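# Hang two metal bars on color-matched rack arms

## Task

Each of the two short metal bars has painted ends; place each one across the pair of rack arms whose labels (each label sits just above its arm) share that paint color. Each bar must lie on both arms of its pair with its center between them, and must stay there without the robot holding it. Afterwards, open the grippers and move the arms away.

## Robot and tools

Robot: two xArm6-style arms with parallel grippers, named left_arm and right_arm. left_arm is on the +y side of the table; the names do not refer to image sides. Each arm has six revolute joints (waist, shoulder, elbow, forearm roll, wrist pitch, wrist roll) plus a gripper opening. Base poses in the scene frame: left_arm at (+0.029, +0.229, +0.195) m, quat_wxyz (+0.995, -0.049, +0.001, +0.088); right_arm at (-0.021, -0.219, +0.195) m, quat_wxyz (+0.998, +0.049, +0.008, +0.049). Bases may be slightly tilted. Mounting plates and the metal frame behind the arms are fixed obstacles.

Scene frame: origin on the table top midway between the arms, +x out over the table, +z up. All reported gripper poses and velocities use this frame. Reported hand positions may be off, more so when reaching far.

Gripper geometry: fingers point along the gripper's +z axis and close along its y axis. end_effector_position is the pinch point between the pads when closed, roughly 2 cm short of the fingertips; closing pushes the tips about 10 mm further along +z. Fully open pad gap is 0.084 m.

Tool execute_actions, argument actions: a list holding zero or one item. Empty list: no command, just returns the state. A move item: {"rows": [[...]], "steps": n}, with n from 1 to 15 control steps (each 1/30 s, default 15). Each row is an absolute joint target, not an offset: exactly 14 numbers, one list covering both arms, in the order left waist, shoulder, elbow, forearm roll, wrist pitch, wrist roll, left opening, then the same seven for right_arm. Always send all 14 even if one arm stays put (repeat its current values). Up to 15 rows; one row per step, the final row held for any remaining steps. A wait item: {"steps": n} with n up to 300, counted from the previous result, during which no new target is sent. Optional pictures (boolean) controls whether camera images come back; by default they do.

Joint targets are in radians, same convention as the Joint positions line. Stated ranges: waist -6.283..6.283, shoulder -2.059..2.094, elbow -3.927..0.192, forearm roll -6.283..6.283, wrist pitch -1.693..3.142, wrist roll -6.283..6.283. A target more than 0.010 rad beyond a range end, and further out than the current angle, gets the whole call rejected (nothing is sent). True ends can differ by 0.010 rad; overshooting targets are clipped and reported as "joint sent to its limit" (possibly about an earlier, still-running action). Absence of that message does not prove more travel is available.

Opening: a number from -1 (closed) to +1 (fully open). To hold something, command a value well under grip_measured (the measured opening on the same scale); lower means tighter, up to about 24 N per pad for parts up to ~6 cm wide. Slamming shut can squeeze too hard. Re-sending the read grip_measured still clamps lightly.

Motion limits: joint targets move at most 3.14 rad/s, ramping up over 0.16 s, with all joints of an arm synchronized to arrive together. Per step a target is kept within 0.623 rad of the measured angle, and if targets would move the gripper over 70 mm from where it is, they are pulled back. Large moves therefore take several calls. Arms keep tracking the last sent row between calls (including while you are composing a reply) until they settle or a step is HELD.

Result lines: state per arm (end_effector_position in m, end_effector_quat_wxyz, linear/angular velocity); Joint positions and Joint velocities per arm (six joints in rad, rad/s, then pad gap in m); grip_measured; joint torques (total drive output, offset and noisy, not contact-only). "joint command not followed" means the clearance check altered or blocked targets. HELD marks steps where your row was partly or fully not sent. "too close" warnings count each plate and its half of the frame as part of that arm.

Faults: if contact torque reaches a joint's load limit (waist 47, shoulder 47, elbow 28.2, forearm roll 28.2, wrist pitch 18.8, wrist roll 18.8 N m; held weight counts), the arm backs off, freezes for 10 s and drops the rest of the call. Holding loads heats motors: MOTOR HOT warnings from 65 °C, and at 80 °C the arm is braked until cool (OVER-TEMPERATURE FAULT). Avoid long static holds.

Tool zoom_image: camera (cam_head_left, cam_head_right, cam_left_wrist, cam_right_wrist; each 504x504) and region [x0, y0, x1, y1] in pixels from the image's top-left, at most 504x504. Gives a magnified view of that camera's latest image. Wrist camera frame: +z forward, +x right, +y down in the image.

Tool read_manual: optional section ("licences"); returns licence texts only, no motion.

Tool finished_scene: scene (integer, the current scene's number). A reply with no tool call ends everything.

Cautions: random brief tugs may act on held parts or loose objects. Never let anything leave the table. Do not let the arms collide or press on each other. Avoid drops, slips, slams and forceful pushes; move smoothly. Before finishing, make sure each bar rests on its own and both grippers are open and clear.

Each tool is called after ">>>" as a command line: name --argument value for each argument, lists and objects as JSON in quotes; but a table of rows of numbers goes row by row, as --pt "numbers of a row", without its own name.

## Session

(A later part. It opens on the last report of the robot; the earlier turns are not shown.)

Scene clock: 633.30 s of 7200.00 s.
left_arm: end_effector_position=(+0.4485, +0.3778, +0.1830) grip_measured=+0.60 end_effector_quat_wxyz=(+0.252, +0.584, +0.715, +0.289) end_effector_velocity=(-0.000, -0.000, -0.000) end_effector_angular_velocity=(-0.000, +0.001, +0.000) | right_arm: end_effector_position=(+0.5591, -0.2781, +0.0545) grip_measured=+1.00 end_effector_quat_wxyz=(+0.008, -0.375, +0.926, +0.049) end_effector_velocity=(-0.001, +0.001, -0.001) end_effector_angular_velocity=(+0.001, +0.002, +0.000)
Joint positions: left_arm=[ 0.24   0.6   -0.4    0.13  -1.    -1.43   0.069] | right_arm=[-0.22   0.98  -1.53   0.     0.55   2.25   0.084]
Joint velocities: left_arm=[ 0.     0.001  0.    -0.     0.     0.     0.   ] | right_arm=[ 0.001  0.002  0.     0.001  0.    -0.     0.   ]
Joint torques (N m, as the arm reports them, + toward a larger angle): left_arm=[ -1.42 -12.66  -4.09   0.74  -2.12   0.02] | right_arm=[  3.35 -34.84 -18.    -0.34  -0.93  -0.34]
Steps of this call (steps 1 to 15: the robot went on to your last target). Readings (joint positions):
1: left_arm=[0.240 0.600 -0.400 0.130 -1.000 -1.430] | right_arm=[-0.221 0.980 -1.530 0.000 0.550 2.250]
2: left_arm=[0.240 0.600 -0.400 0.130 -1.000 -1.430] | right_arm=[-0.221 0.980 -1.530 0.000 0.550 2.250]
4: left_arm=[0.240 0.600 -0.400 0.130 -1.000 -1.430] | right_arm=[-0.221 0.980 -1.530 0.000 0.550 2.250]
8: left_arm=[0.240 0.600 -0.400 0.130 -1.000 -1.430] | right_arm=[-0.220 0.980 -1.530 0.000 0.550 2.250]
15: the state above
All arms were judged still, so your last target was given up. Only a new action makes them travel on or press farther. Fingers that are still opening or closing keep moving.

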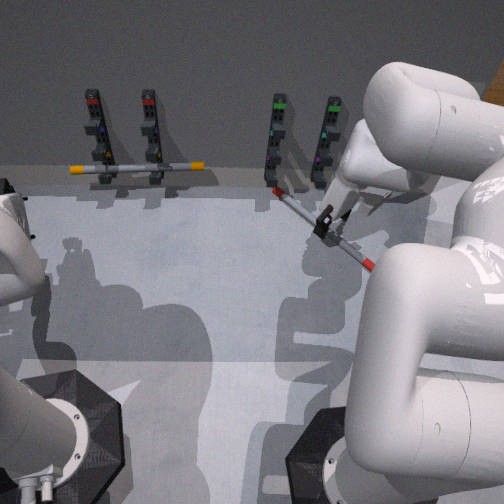

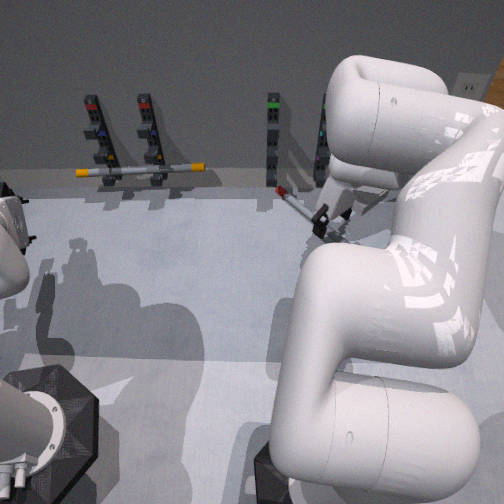

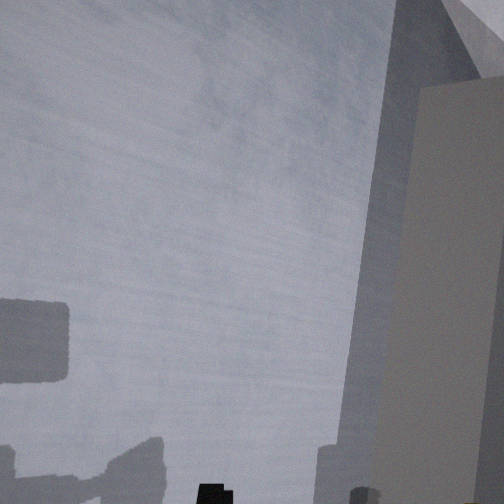

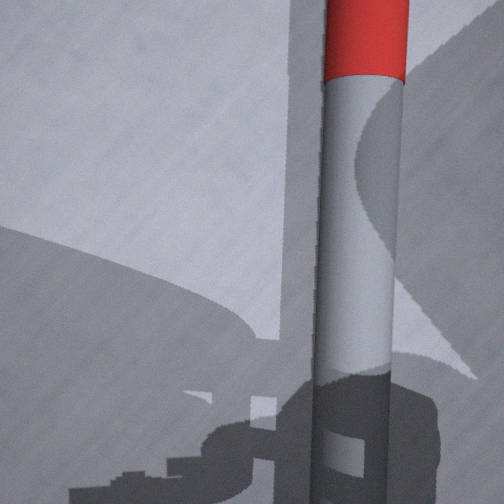

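Looks centred; descend ~2.5 cm.

>>> execute_actions --actions '[{"rows":[[0.24,0.6,-0.4,0.13,-1.0,-1.43,0.6,-0.22,1.02,-1.52,0,0.5,2.25,1]]}]'

>>> execute_actions --actions '[{"steps":10}]'

Scene clock: 641.87 s of 7200.00 s.
left_arm: end_effector_position=(+0.4485, +0.3778, +0.1830) grip_measured=+0.60 end_effector_quat_wxyz=(+0.252, +0.584, +0.715, +0.289) end_effector_velocity=(+0.000, -0.000, +0.000) end_effector_angular_velocity=(+0.000, -0.000, -0.000) | right_arm: end_effector_position=(+0.5508, -0.2750, +0.0329) grip_measured=+1.00 end_effector_quat_wxyz=(+0.009, -0.375, +0.926, +0.048) end_effector_velocity=(-0.005, +0.001, -0.005) end_effector_angular_velocity=(+0.001, +0.009, +0.001)
Joint positions: left_arm=[ 0.24   0.6   -0.4    0.13  -1.    -1.43   0.069] | right_arm=[-0.22   1.019 -1.521 -0.     0.5    2.25   0.084]
Joint velocities: left_arm=[-0.001 -0.    -0.    -0.    -0.    -0.    -0.   ] | right_arm=[ 0.     0.006  0.006  0.    -0.003 -0.    -0.   ]
Joint torques (N m, as the arm reports them, + toward a larger angle): left_arm=[ -0.86 -12.4   -4.1    1.11  -2.08   0.31] | right_arm=[  3.69 -33.65 -16.74  -0.56  -1.16  -0.83]
Steps of this call (steps 1 to 90: nothing new was sent; then 5.07 s passed at rest; steps 91 to 105: all 15 steps of this action). Readings (joint positions):
91: left_arm=[0.240 0.600 -0.400 0.130 -1.000 -1.430] | right_arm=[-0.220 0.980 -1.530 -0.000 0.550 2.250]
92: left_arm=[0.240 0.600 -0.400 0.130 -1.000 -1.430] | right_arm=[-0.220 0.982 -1.530 -0.000 0.545 2.250]
94: left_arm=[0.240 0.600 -0.400 0.130 -1.000 -1.430] | right_arm=[-0.220 0.996 -1.528 -0.000 0.527 2.250]
98: left_arm=[0.240 0.600 -0.400 0.130 -1.000 -1.430] | right_arm=[-0.220 1.018 -1.518 0.000 0.507 2.250]
105: the state above

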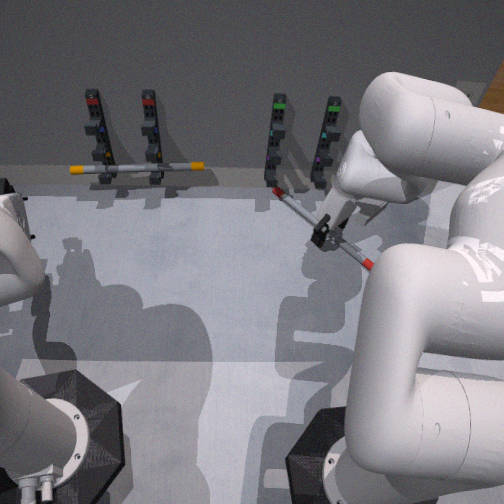

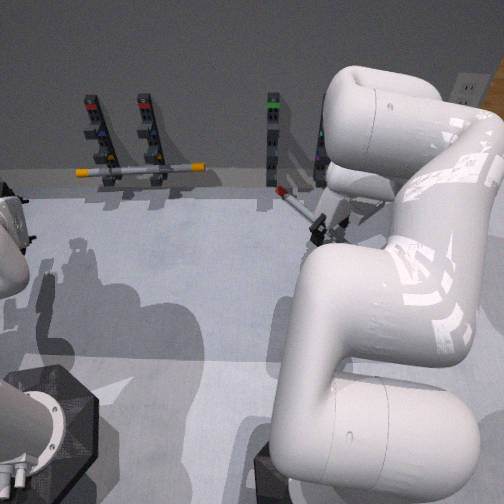

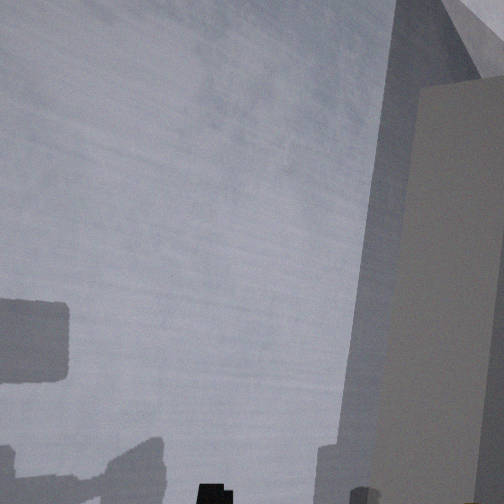

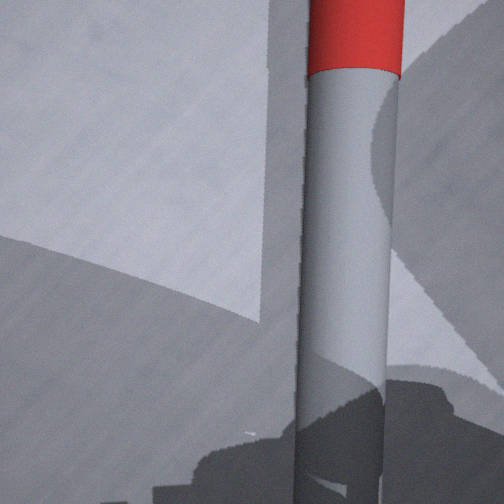

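Scene clock: 642.20 s of 7200.00 s.
left_arm: end_effector_position=(+0.4485, +0.3778, +0.1830) grip_measured=+0.60 end_effector_quat_wxyz=(+0.252, +0.584, +0.715, +0.289) end_effector_velocity=(+0.000, -0.001, -0.000) end_effector_angular_velocity=(-0.000, +0.000, -0.001) | right_arm: end_effector_position=(+0.5502, -0.2749, +0.0323) grip_measured=+1.00 end_effector_quat_wxyz=(+0.008, -0.375, +0.926, +0.049) end_effector_velocity=(-0.000, +0.000, -0.000) end_effector_angular_velocity=(+0.000, +0.001, -0.000)
Joint positions: left_arm=[ 0.24   0.6   -0.4    0.13  -1.    -1.43   0.069] | right_arm=[-0.22   1.02  -1.52  -0.     0.5    2.25   0.084]
Joint velocities: left_arm=[-0.001  0.    -0.    -0.     0.    -0.     0.   ] | right_arm=[ 0.     0.001  0.     0.    -0.    -0.    -0.   ]
Joint torques (N m, as the arm reports them, + toward a larger angle): left_arm=[ -1.27 -11.56  -3.84   0.57  -1.9    0.24] | right_arm=[  2.78 -33.92 -17.07  -0.14  -0.84  -0.84]
Steps of this call (steps 1 to 10: the robot went on to your last target). Readings (joint positions):
1: left_arm=[0.240 0.600 -0.400 0.130 -1.000 -1.430] | right_arm=[-0.220 1.019 -1.521 -0.000 0.500 2.250]
2: left_arm=[0.240 0.600 -0.400 0.130 -1.000 -1.430] | right_arm=[-0.220 1.020 -1.520 -0.000 0.500 2.250]
4: left_arm=[0.240 0.600 -0.400 0.130 -1.000 -1.430] | right_arm=[-0.220 1.020 -1.520 -0.000 0.500 2.250]
8: left_arm=[0.240 0.600 -0.400 0.130 -1.000 -1.430] | right_arm=[-0.220 1.020 -1.520 -0.000 0.500 2.250]
10: the state above

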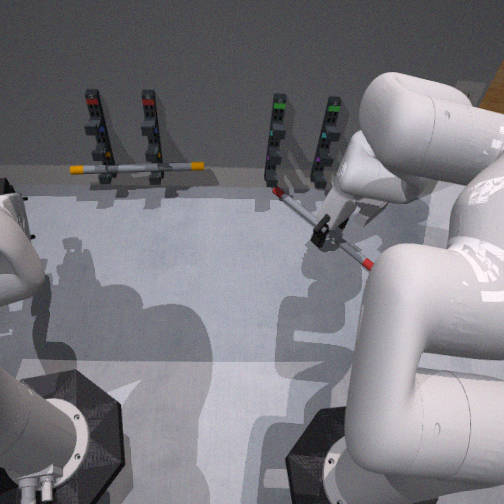

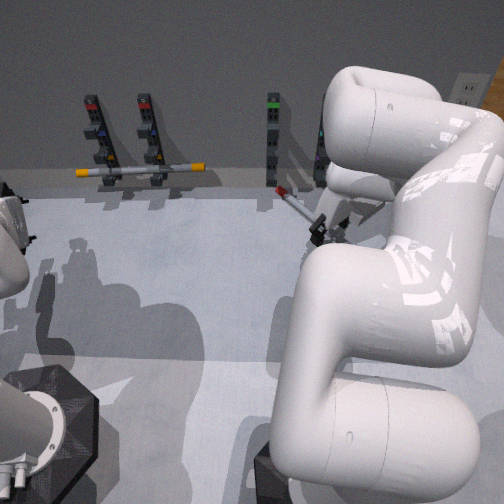

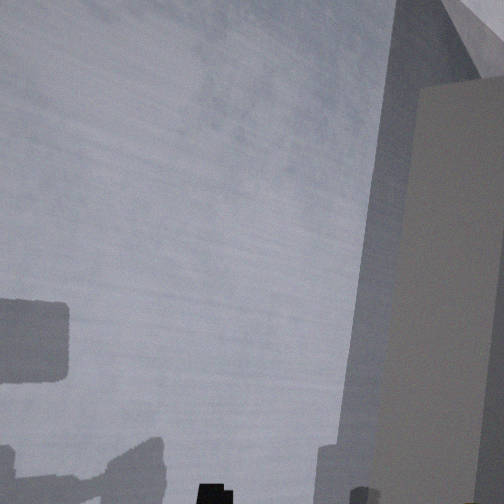

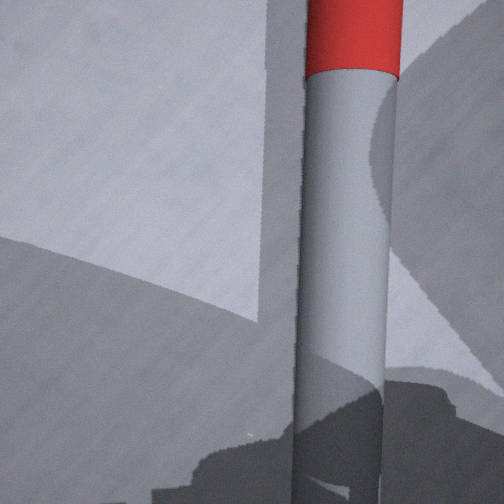

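>>> execute_actions --actions '[{"rows":[[0.24,0.6,-0.4,0.13,-1.0,-1.43,0.6,-0.25,1.02,-1.52,0,0.5,2.25,1]],"steps":10}]'

>>> execute_actions --actions '[{"rows":[[0.24,0.6,-0.4,0.13,-1.0,-1.43,0.6,-0.25,1.02,-1.52,0,0.5,2.25,-1]]}]'

>>> execute_actions --actions '[{"steps":15}]'

Scene clock: 652.40 s of 7200.00 s.
left_arm: end_effector_position=(+0.4485, +0.3778, +0.1830) grip_measured=+0.60 end_effector_quat_wxyz=(+0.252, +0.584, +0.715, +0.289) end_effector_velocity=(+0.000, -0.001, +0.000) end_effector_angular_velocity=(-0.000, -0.001, -0.002) | right_arm: end_effector_position=(+0.5478, -0.2915, +0.0307) grip_measured=+1.00 end_effector_quat_wxyz=(+0.008, -0.361, +0.931, +0.049) end_effector_velocity=(-0.000, -0.002, +0.000) end_effector_angular_velocity=(-0.001, -0.000, -0.003)
Joint positions: left_arm=[ 0.24   0.6   -0.4    0.13  -1.    -1.43   0.069] | right_arm=[-0.249  1.02  -1.52   0.     0.5    2.25   0.084]
Joint velocities: left_arm=[-0.001 -0.    -0.     0.001 -0.    -0.    -0.   ] | right_arm=[-0.004 -0.001  0.001 -0.001 -0.     0.    -0.   ]
Joint torques (N m, as the arm reports them, + toward a larger angle): left_arm=[ -0.96 -11.19  -3.96   1.04  -2.19   0.24] | right_arm=[  2.45 -34.35 -16.96  -0.12  -1.11  -0.52]
Steps of this call (steps 1 to 15: the robot went on to your last target; steps 16 to 90: nothing new was sent; then 6.87 s passed at rest; steps 91 to 100: all 10 steps of this action). Readings (joint positions):
91: left_arm=[0.240 0.600 -0.400 0.130 -1.000 -1.430] | right_arm=[-0.220 1.020 -1.520 -0.000 0.500 2.250]
92: left_arm=[0.240 0.600 -0.400 0.130 -1.000 -1.430] | right_arm=[-0.222 1.020 -1.520 -0.000 0.500 2.250]
94: left_arm=[0.240 0.600 -0.400 0.130 -1.000 -1.430] | right_arm=[-0.233 1.020 -1.520 -0.000 0.500 2.250]
98: left_arm=[0.240 0.600 -0.400 0.130 -1.000 -1.430] | right_arm=[-0.248 1.020 -1.520 0.000 0.500 2.250]
100: the state above

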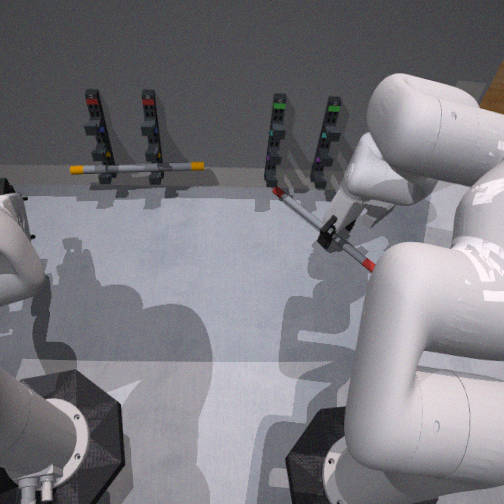

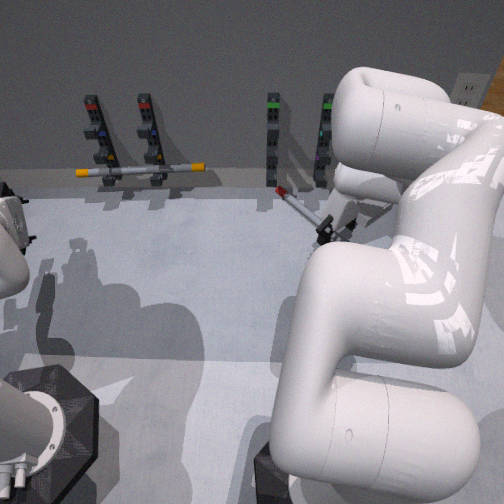

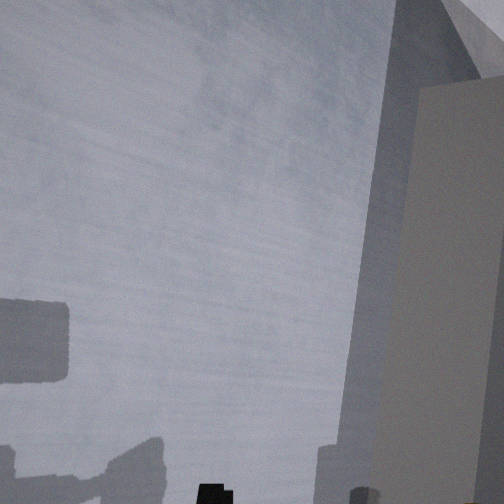

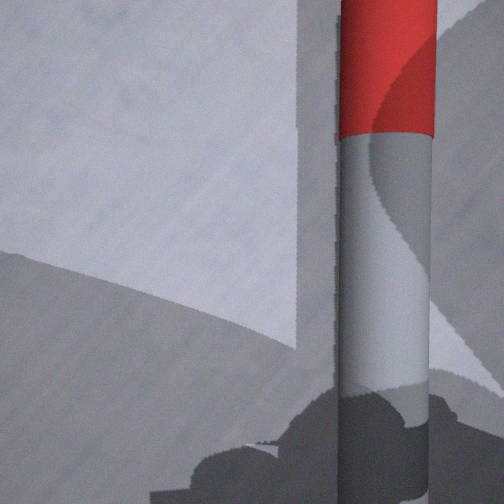

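Scene clock: 652.90 s of 7200.00 s.
left_arm: end_effector_position=(+0.4485, +0.3778, +0.1830) grip_measured=+0.60 end_effector_quat_wxyz=(+0.252, +0.584, +0.715, +0.289) end_effector_velocity=(-0.000, -0.000, -0.000) end_effector_angular_velocity=(-0.000, +0.000, -0.000) | right_arm: end_effector_position=(+0.5480, -0.2920, +0.0308) grip_measured=-0.56 end_effector_quat_wxyz=(+0.008, -0.361, +0.931, +0.049) end_effector_velocity=(+0.000, +0.000, +0.000) end_effector_angular_velocity=(-0.000, -0.000, +0.000)
Joint positions: left_arm=[ 0.24   0.6   -0.4    0.13  -1.    -1.43   0.069] | right_arm=[-0.25  1.02 -1.52 -0.    0.5   2.25  0.02]
Joint velocities: left_arm=[ 0.     0.     0.     0.001  0.    -0.     0.   ] | right_arm=[ 0.  0.  0. -0. -0. -0.  0.]
Joint torques (N m, as the arm reports them, + toward a larger angle): left_arm=[ -1.37 -11.53  -4.03   0.83  -1.79   0.15] | right_arm=[  2.44 -33.39 -16.25  -0.49  -0.96  -0.69]
Steps of this call (steps 1 to 15: all 15 steps of this action). Readings (joint positions):
1: left_arm=[0.240 0.600 -0.400 0.130 -1.000 -1.430] | right_arm=[-0.249 1.020 -1.520 0.000 0.500 2.250]
2: left_arm=[0.240 0.600 -0.400 0.130 -1.000 -1.430] | right_arm=[-0.249 1.020 -1.520 -0.000 0.500 2.250]
4: left_arm=[0.240 0.600 -0.400 0.130 -1.000 -1.430] | right_arm=[-0.249 1.020 -1.520 -0.000 0.500 2.250]
8: left_arm=[0.240 0.600 -0.400 0.130 -1.000 -1.430] | right_arm=[-0.250 1.020 -1.520 -0.000 0.500 2.250]
15: the state above

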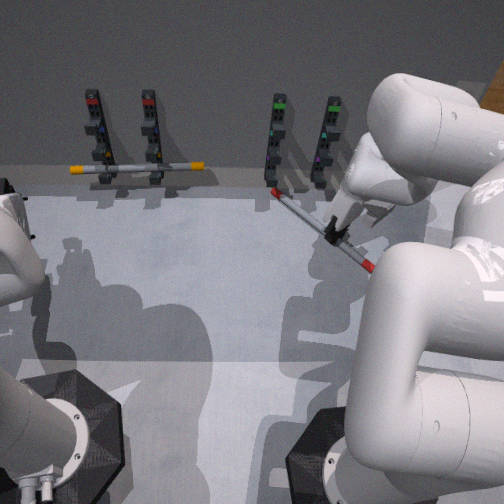

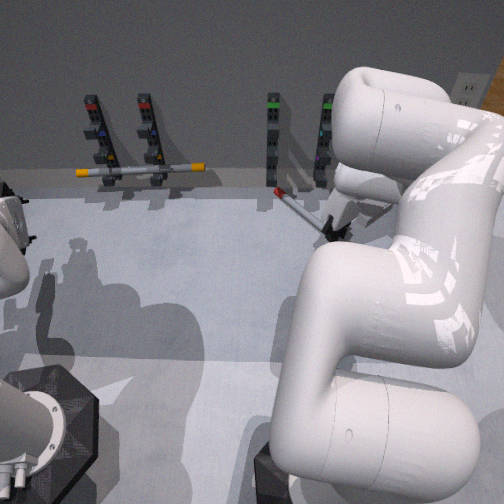

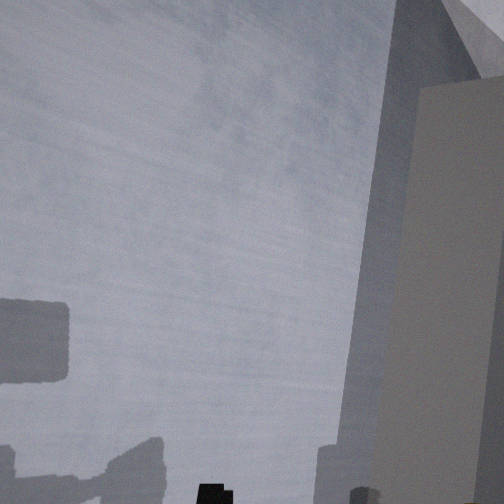

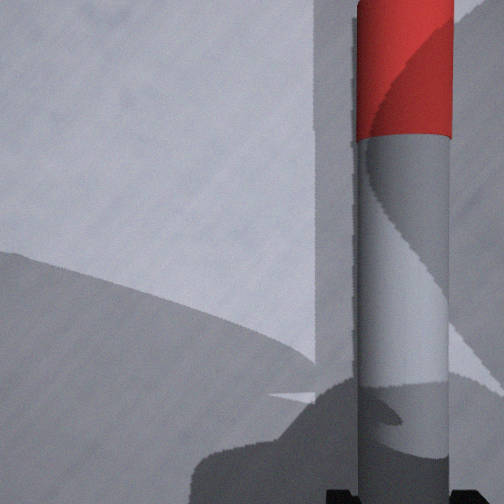

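Scene clock: 653.40 s of 7200.00 s.
left_arm: end_effector_position=(+0.4485, +0.3778, +0.1830) grip_measured=+0.60 end_effector_quat_wxyz=(+0.252, +0.584, +0.715, +0.289) end_effector_velocity=(+0.000, +0.000, +0.000) end_effector_angular_velocity=(+0.001, -0.000, +0.001) | right_arm: end_effector_position=(+0.5479, -0.2920, +0.0308) grip_measured=-0.56 end_effector_quat_wxyz=(+0.008, -0.361, +0.931, +0.049) end_effector_velocity=(-0.000, +0.000, -0.000) end_effector_angular_velocity=(+0.000, +0.000, -0.000)
Joint positions: left_arm=[ 0.24   0.6   -0.4    0.13  -1.    -1.43   0.069] | right_arm=[-0.25  1.02 -1.52 -0.    0.5   2.25  0.02]
Joint velocities: left_arm=[-0.    -0.    -0.    -0.001 -0.     0.    -0.   ] | right_arm=[-0.     0.001 -0.     0.     0.     0.     0.   ]
Joint torques (N m, as the arm reports them, + toward a larger angle): left_arm=[ -1.62 -12.5   -3.93   0.54  -2.15   0.12] | right_arm=[  3.   -32.81 -15.65   0.26  -0.82  -0.5 ]
Steps of this call (steps 1 to 15: the robot went on to your last target). Readings (joint positions):
1: left_arm=[0.240 0.600 -0.400 0.130 -1.000 -1.430] | right_arm=[-0.250 1.020 -1.520 -0.000 0.500 2.250]
2: left_arm=[0.240 0.600 -0.400 0.130 -1.000 -1.430] | right_arm=[-0.250 1.020 -1.520 -0.000 0.500 2.250]
4: left_arm=[0.240 0.600 -0.400 0.130 -1.000 -1.430] | right_arm=[-0.250 1.020 -1.520 -0.000 0.500 2.250]
8: left_arm=[0.240 0.600 -0.400 0.130 -1.000 -1.430] | right_arm=[-0.250 1.020 -1.520 -0.000 0.500 2.250]
15: the state above
All arms were judged still, so your last target was given up. Only a new action makes them travel on or press farther. Fingers that are still opening or closing keep moving.

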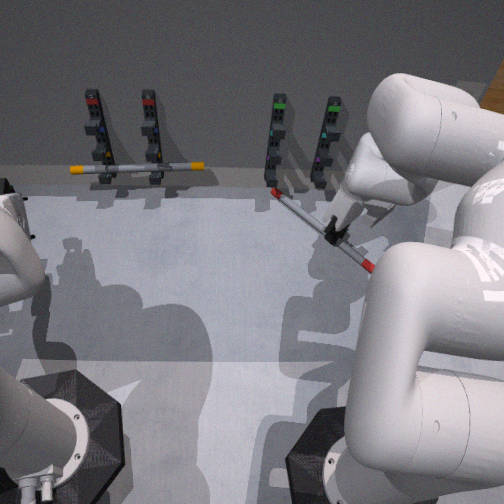

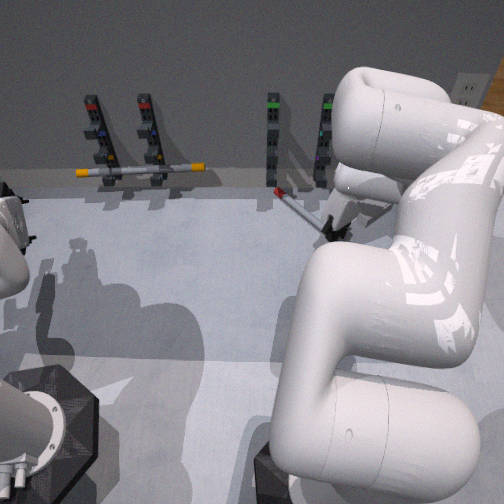

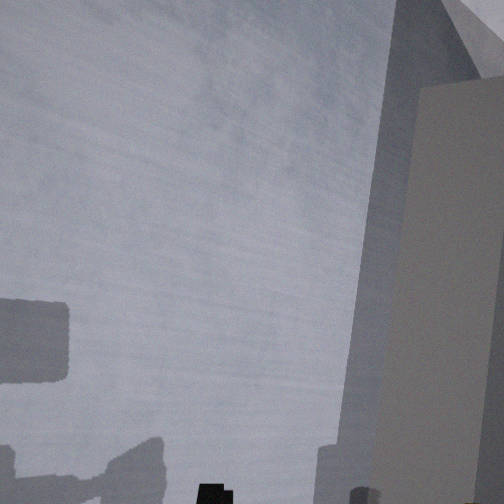

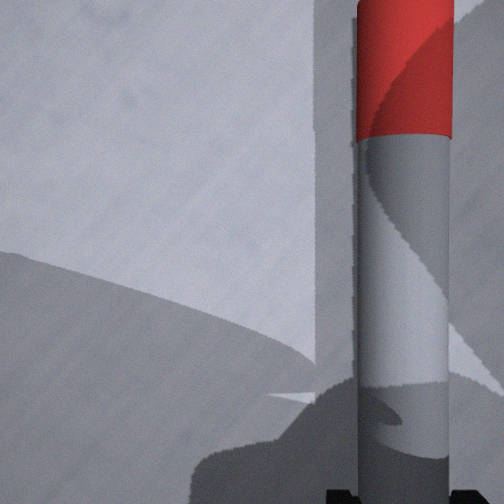

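>>> execute_actions --actions '[{"rows":[[0.24,0.6,-0.4,0.13,-1.0,-1.43,0.6,-0.25,0.6,-1.1,0,0.5,2.1,-1]]}]'

>>> execute_actions --actions '[{"rows":[[0.24,0.6,-0.4,0.13,-1.0,-1.43,0.6,0.1,0.5,-1.0,-0.05,0.1,1.7,-1]]}]'

>>> execute_actions --actions '[{"rows":[[0.24,0.6,-0.4,0.13,-1.0,-1.43,0.6,0.41,0.6,-1.0,-0.13,-0.6,1.43,-1]]}]'

>>> execute_actions --actions '[{"rows":[[0.24,0.6,-0.4,0.13,-1.0,-1.43,0.6,0.41,0.85,-1.2,-0.13,-1.0,1.43,-1]]}]'

>>> execute_actions --actions '[{"steps":20}]'

Scene clock: 666.77 s of 7200.00 s.
left_arm: end_effector_position=(+0.4485, +0.3778, +0.1830) grip_measured=+0.60 end_effector_quat_wxyz=(+0.252, +0.584, +0.715, +0.289) end_effector_velocity=(-0.000, +0.000, -0.000) end_effector_angular_velocity=(-0.000, +0.000, +0.000) | right_arm: end_effector_position=(+0.4886, -0.2922, +0.1311) grip_measured=-0.56 end_effector_quat_wxyz=(+0.012, -0.427, +0.903, +0.048) end_effector_velocity=(-0.052, +0.005, +0.029) end_effector_angular_velocity=(+0.006, +0.025, +0.078)
Joint positions: left_arm=[ 0.24   0.6   -0.4    0.13  -1.    -1.43   0.069] | right_arm=[-0.25   0.615 -1.116  0.     0.5    2.106  0.02 ]
Joint velocities: left_arm=[ 0.001  0.     0.     0.001  0.     0.    -0.   ] | right_arm=[-0.    -0.179  0.211 -0.     0.    -0.076 -0.   ]
Joint torques (N m, as the arm reports them, + toward a larger angle): left_arm=[ -2.38 -12.51  -3.81   0.91  -2.18   0.17] | right_arm=[  2.73 -27.12 -18.7   -0.43  -1.5   -0.49]
Steps of this call (steps 1 to 90: nothing new was sent; then 9.87 s passed at rest; steps 91 to 105: all 15 steps of this action). Readings (joint positions):
91: left_arm=[0.240 0.600 -0.400 0.130 -1.000 -1.430] | right_arm=[-0.250 1.020 -1.520 0.000 0.500 2.250]
92: left_arm=[0.240 0.600 -0.400 0.130 -1.000 -1.430] | right_arm=[-0.250 1.017 -1.515 0.000 0.500 2.248]
94: left_arm=[0.240 0.600 -0.400 0.130 -1.000 -1.430] | right_arm=[-0.250 0.974 -1.462 0.000 0.501 2.231]
98: left_arm=[0.240 0.600 -0.400 0.130 -1.000 -1.430] | right_arm=[-0.250 0.797 -1.297 -0.000 0.500 2.170]
105: the state above

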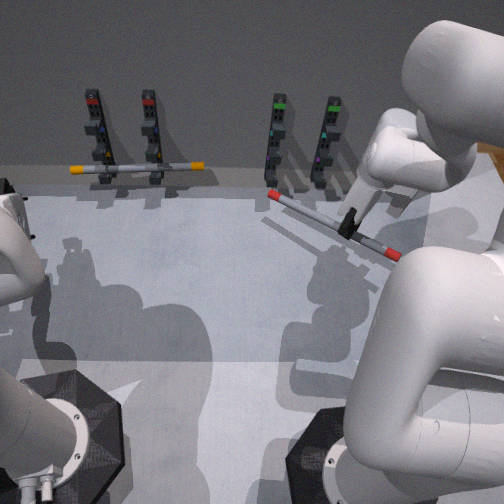

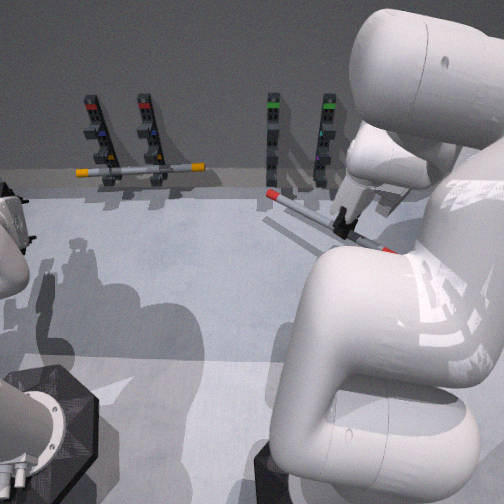

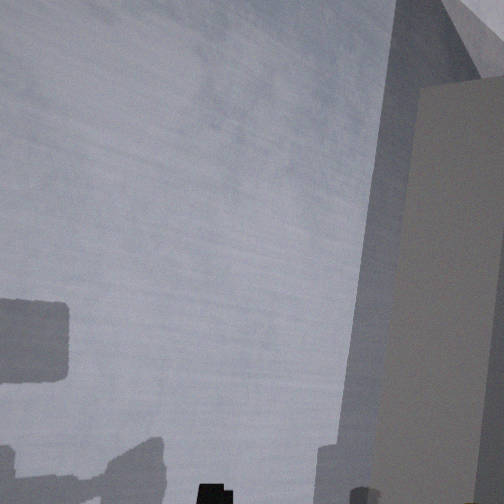

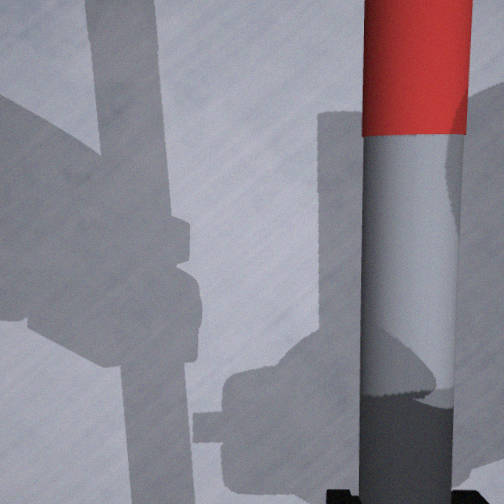

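Scene clock: 667.27 s of 7200.00 s.
left_arm: end_effector_position=(+0.4485, +0.3778, +0.1830) grip_measured=+0.60 end_effector_quat_wxyz=(+0.252, +0.584, +0.715, +0.289) end_effector_velocity=(+0.000, -0.000, +0.000) end_effector_angular_velocity=(+0.000, -0.000, +0.000) | right_arm: end_effector_position=(+0.5446, -0.1507, +0.1959) grip_measured=-0.56 end_effector_quat_wxyz=(+0.146, -0.670, +0.726, -0.052) end_effector_velocity=(+0.068, +0.341, +0.170) end_effector_angular_velocity=(-0.115, -0.821, +1.254)
Joint positions: left_arm=[ 0.24   0.6   -0.4    0.13  -1.    -1.43   0.069] | right_arm=[ 0.021  0.525 -1.024 -0.039  0.191  1.791  0.02 ]
Joint velocities: left_arm=[-0.001 -0.     0.    -0.001 -0.    -0.    -0.   ] | right_arm=[ 0.591 -0.187  0.182 -0.085 -0.675 -0.679  0.   ]
Joint torques (N m, as the arm reports them, + toward a larger angle): left_arm=[ -1.49 -11.58  -3.32   0.72  -1.78   0.  ] | right_arm=[  1.95 -30.1  -19.26  -0.65  -1.83  -0.56]
Steps of this call (steps 1 to 15: all 15 steps of this action). Readings (joint positions):
1: left_arm=[0.240 0.600 -0.400 0.130 -1.000 -1.430] | right_arm=[-0.250 0.610 -1.110 -0.000 0.500 2.104]
2: left_arm=[0.240 0.600 -0.400 0.130 -1.000 -1.430] | right_arm=[-0.248 0.607 -1.105 -0.001 0.495 2.098]
4: left_arm=[0.240 0.600 -0.400 0.130 -1.000 -1.430] | right_arm=[-0.217 0.597 -1.092 -0.006 0.455 2.056]
8: left_arm=[0.240 0.600 -0.400 0.130 -1.000 -1.430] | right_arm=[-0.121 0.569 -1.069 -0.018 0.353 1.955]
15: the state above

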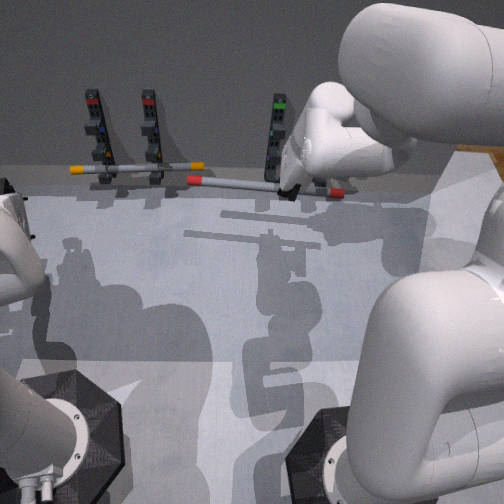

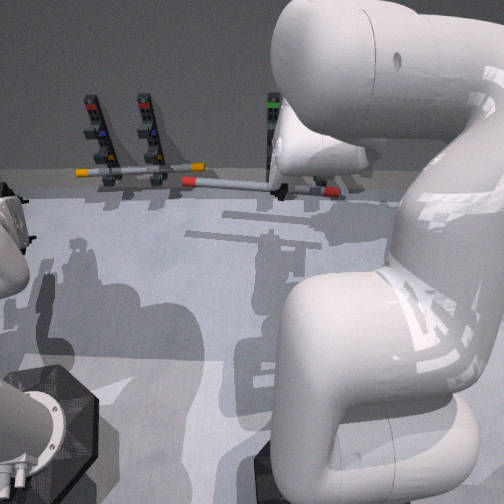

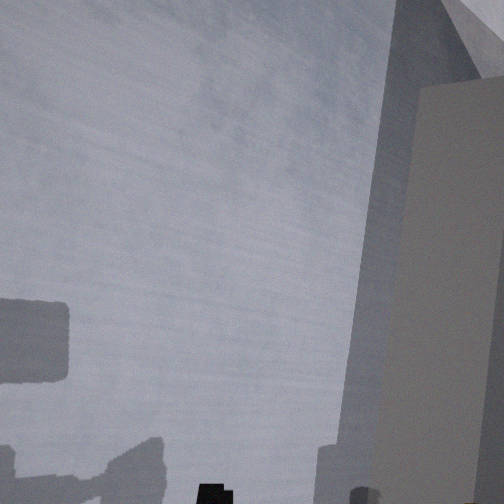

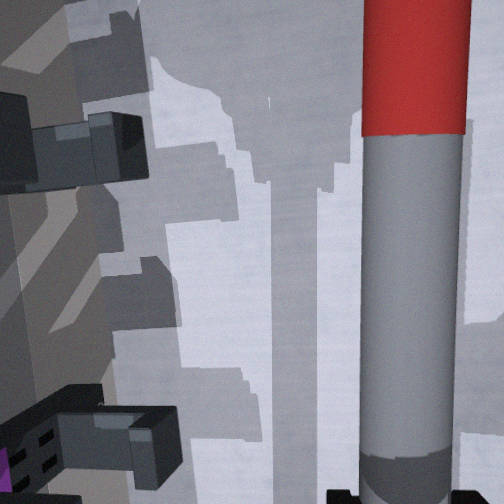

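Scene clock: 667.77 s of 7200.00 s.
left_arm: end_effector_position=(+0.4485, +0.3778, +0.1830) grip_measured=+0.60 end_effector_quat_wxyz=(+0.252, +0.584, +0.715, +0.289) end_effector_velocity=(-0.000, +0.001, -0.000) end_effector_angular_velocity=(-0.000, +0.000, +0.002) | right_arm: end_effector_position=(+0.5694, +0.0199, +0.2711) grip_measured=-0.56 end_effector_quat_wxyz=(-0.327, +0.789, -0.490, +0.176) end_effector_velocity=(-0.026, +0.337, +0.187) end_effector_angular_velocity=(+0.128, -1.031, +0.837)
Joint positions: left_arm=[ 0.24   0.6   -0.4    0.13  -1.    -1.43   0.069] | right_arm=[ 0.275  0.568 -1.005 -0.097 -0.299  1.552  0.02 ]
Joint velocities: left_arm=[ 0.002 -0.     0.     0.     0.    -0.    -0.   ] | right_arm=[ 0.472  0.114  0.02  -0.114 -1.048 -0.427  0.   ]
Joint torques (N m, as the arm reports them, + toward a larger angle): left_arm=[ -1.81 -12.75  -3.74   0.45  -2.08   0.5 ] | right_arm=[  2.15 -30.19 -19.65  -0.41  -2.92  -0.48]
Steps of this call (steps 1 to 15: all 15 steps of this action). Readings (joint positions):
1: left_arm=[0.240 0.600 -0.400 0.130 -1.000 -1.430] | right_arm=[0.041 0.519 -1.019 -0.041 0.169 1.769]
2: left_arm=[0.240 0.600 -0.400 0.130 -1.000 -1.430] | right_arm=[0.059 0.515 -1.015 -0.045 0.145 1.750]
4: left_arm=[0.240 0.600 -0.400 0.130 -1.000 -1.430] | right_arm=[0.094 0.521 -1.014 -0.053 0.086 1.717]
8: left_arm=[0.240 0.600 -0.400 0.130 -1.000 -1.430] | right_arm=[0.164 0.541 -1.009 -0.070 -0.049 1.654]
15: the state above

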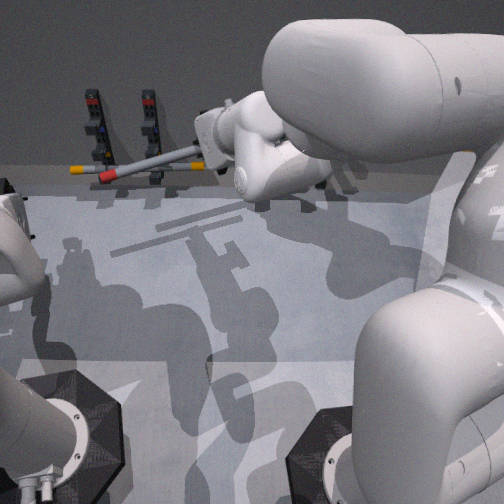

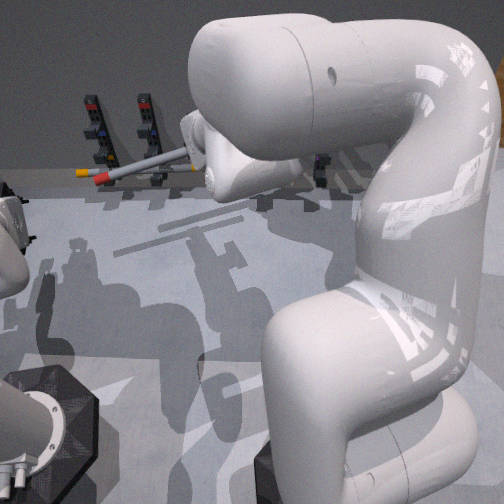

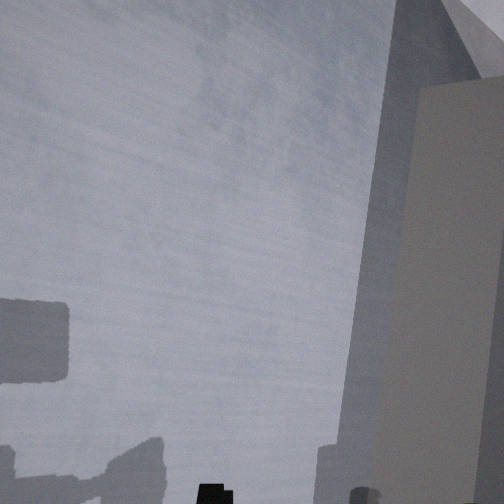

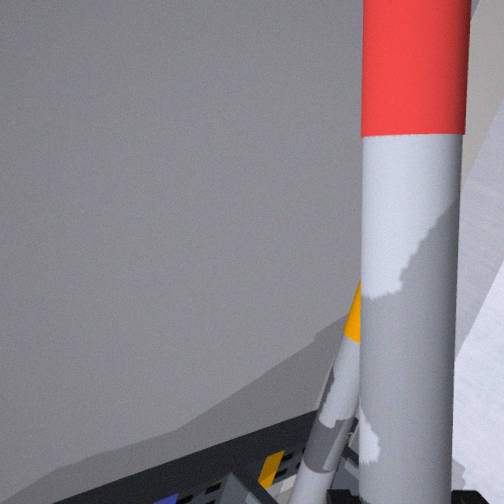

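Scene clock: 668.27 s of 7200.00 s.
left_arm: end_effector_position=(+0.4485, +0.3778, +0.1830) grip_measured=+0.60 end_effector_quat_wxyz=(+0.252, +0.584, +0.715, +0.289) end_effector_velocity=(+0.000, +0.000, +0.000) end_effector_angular_velocity=(+0.000, -0.000, +0.001) | right_arm: end_effector_position=(+0.5775, +0.1337, +0.3518) grip_measured=-0.56 end_effector_quat_wxyz=(-0.552, +0.707, -0.317, +0.310) end_effector_velocity=(+0.003, +0.010, +0.045) end_effector_angular_velocity=(+0.106, -0.201, +0.010)
Joint positions: left_arm=[ 0.24   0.6   -0.4    0.13  -1.    -1.43   0.069] | right_arm=[ 0.408  0.845 -1.194 -0.129 -0.984  1.432  0.02 ]
Joint velocities: left_arm=[-0.    -0.    -0.    -0.001  0.     0.    -0.   ] | right_arm=[ 0.012  0.065 -0.075 -0.003 -0.214 -0.03  -0.   ]
Joint torques (N m, as the arm reports them, + toward a larger angle): left_arm=[ -2.5  -12.14  -3.96   0.59  -1.9    0.43] | right_arm=[  1.57 -35.44 -18.29   0.14  -2.29  -0.21]
Steps of this call (steps 1 to 15: all 15 steps of this action). Readings (joint positions):
1: left_arm=[0.240 0.600 -0.400 0.130 -1.000 -1.430] | right_arm=[0.291 0.572 -1.005 -0.101 -0.334 1.538]
2: left_arm=[0.240 0.600 -0.400 0.130 -1.000 -1.430] | right_arm=[0.306 0.577 -1.006 -0.105 -0.374 1.525]
4: left_arm=[0.240 0.600 -0.400 0.130 -1.000 -1.430] | right_arm=[0.329 0.609 -1.028 -0.110 -0.477 1.505]
8: left_arm=[0.240 0.600 -0.400 0.130 -1.000 -1.430] | right_arm=[0.368 0.735 -1.117 -0.120 -0.738 1.467]
15: the state above

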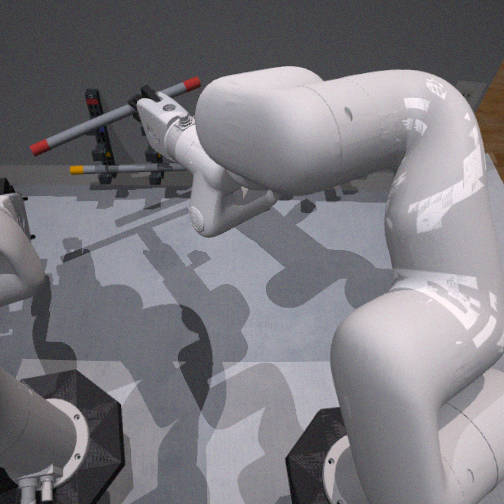

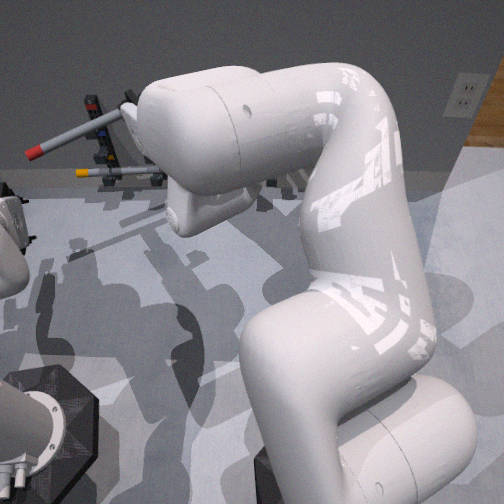

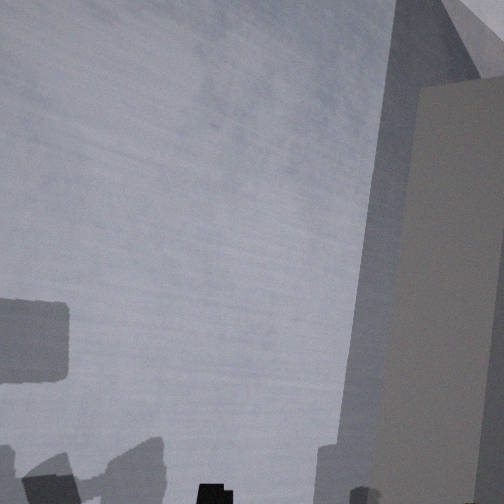

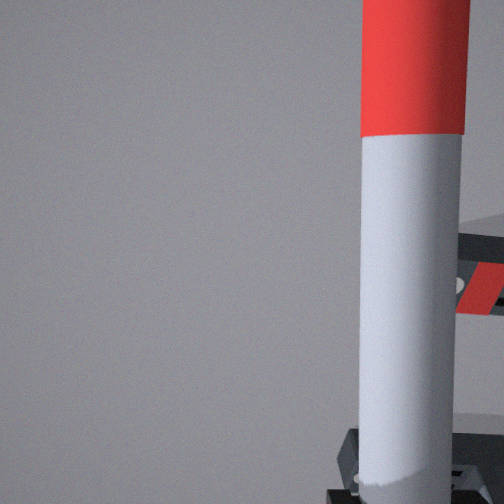

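Scene clock: 668.93 s of 7200.00 s.
left_arm: end_effector_position=(+0.4485, +0.3778, +0.1830) grip_measured=+0.60 end_effector_quat_wxyz=(+0.252, +0.584, +0.715, +0.289) end_effector_velocity=(+0.000, -0.001, +0.000) end_effector_angular_velocity=(-0.000, -0.000, -0.004) | right_arm: end_effector_position=(+0.5773, +0.1351, +0.3551) grip_measured=-0.56 end_effector_quat_wxyz=(-0.557, +0.702, -0.313, +0.314) end_effector_velocity=(+0.000, +0.000, +0.001) end_effector_angular_velocity=(+0.001, -0.001, +0.000)
Joint positions: left_arm=[ 0.24   0.6   -0.4    0.13  -1.    -1.43   0.069] | right_arm=[ 0.41  0.85 -1.2  -0.13 -1.    1.43  0.02]
Joint velocities: left_arm=[-0.002  0.     0.     0.002  0.    -0.    -0.   ] | right_arm=[ 0.    -0.001 -0.001 -0.    -0.    -0.     0.   ]
Joint torques (N m, as the arm reports them, + toward a larger angle): left_arm=[ -1.35 -12.    -4.51   1.04  -1.87   0.75] | right_arm=[  2.78 -32.81 -18.81  -0.4   -2.14  -0.81]
Steps of this call (steps 1 to 20: the robot went on to your last target). Readings (joint positions):
1: left_arm=[0.240 0.600 -0.400 0.130 -1.000 -1.430] | right_arm=[0.408 0.846 -1.196 -0.130 -0.989 1.432]
2: left_arm=[0.240 0.600 -0.400 0.130 -1.000 -1.430] | right_arm=[0.408 0.847 -1.198 -0.130 -0.993 1.431]
4: left_arm=[0.240 0.600 -0.400 0.130 -1.000 -1.430] | right_arm=[0.409 0.848 -1.199 -0.130 -0.997 1.430]
8: left_arm=[0.240 0.600 -0.400 0.130 -1.000 -1.430] | right_arm=[0.409 0.849 -1.200 -0.130 -0.999 1.430]
20: the state above

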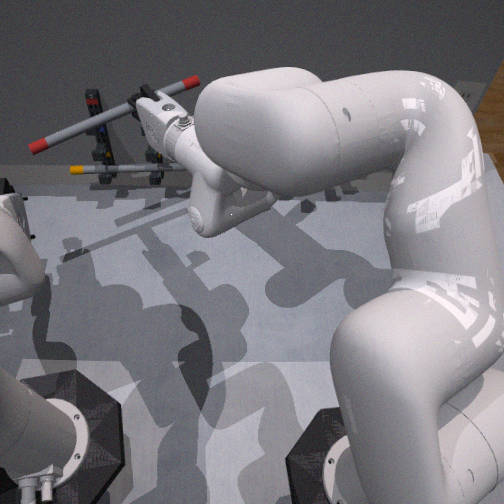

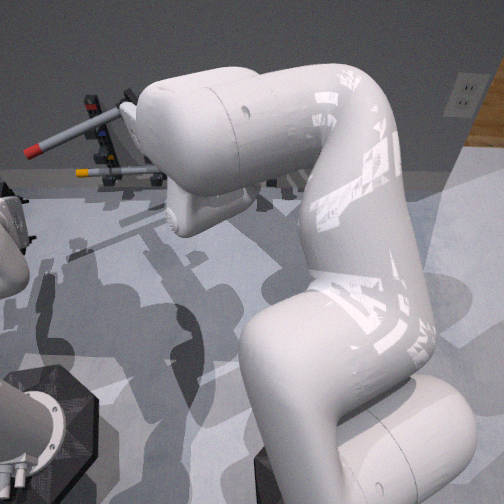

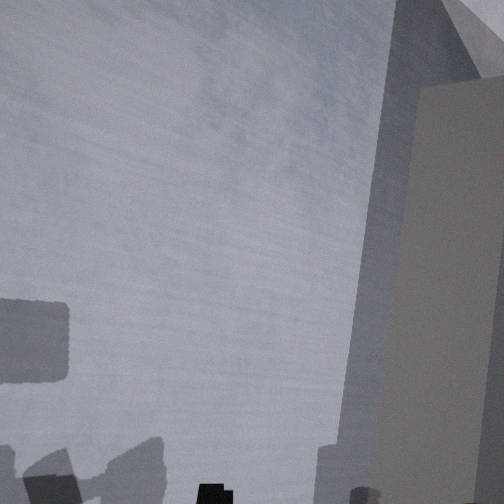

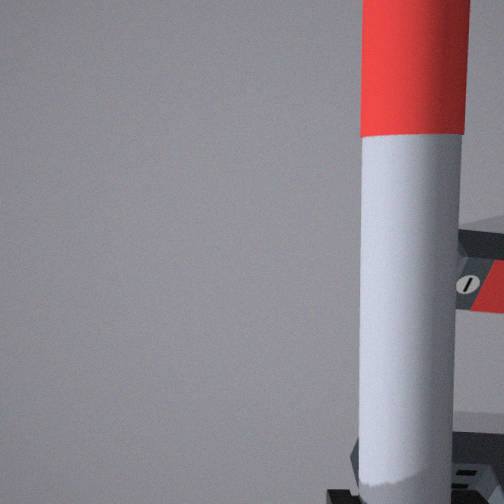

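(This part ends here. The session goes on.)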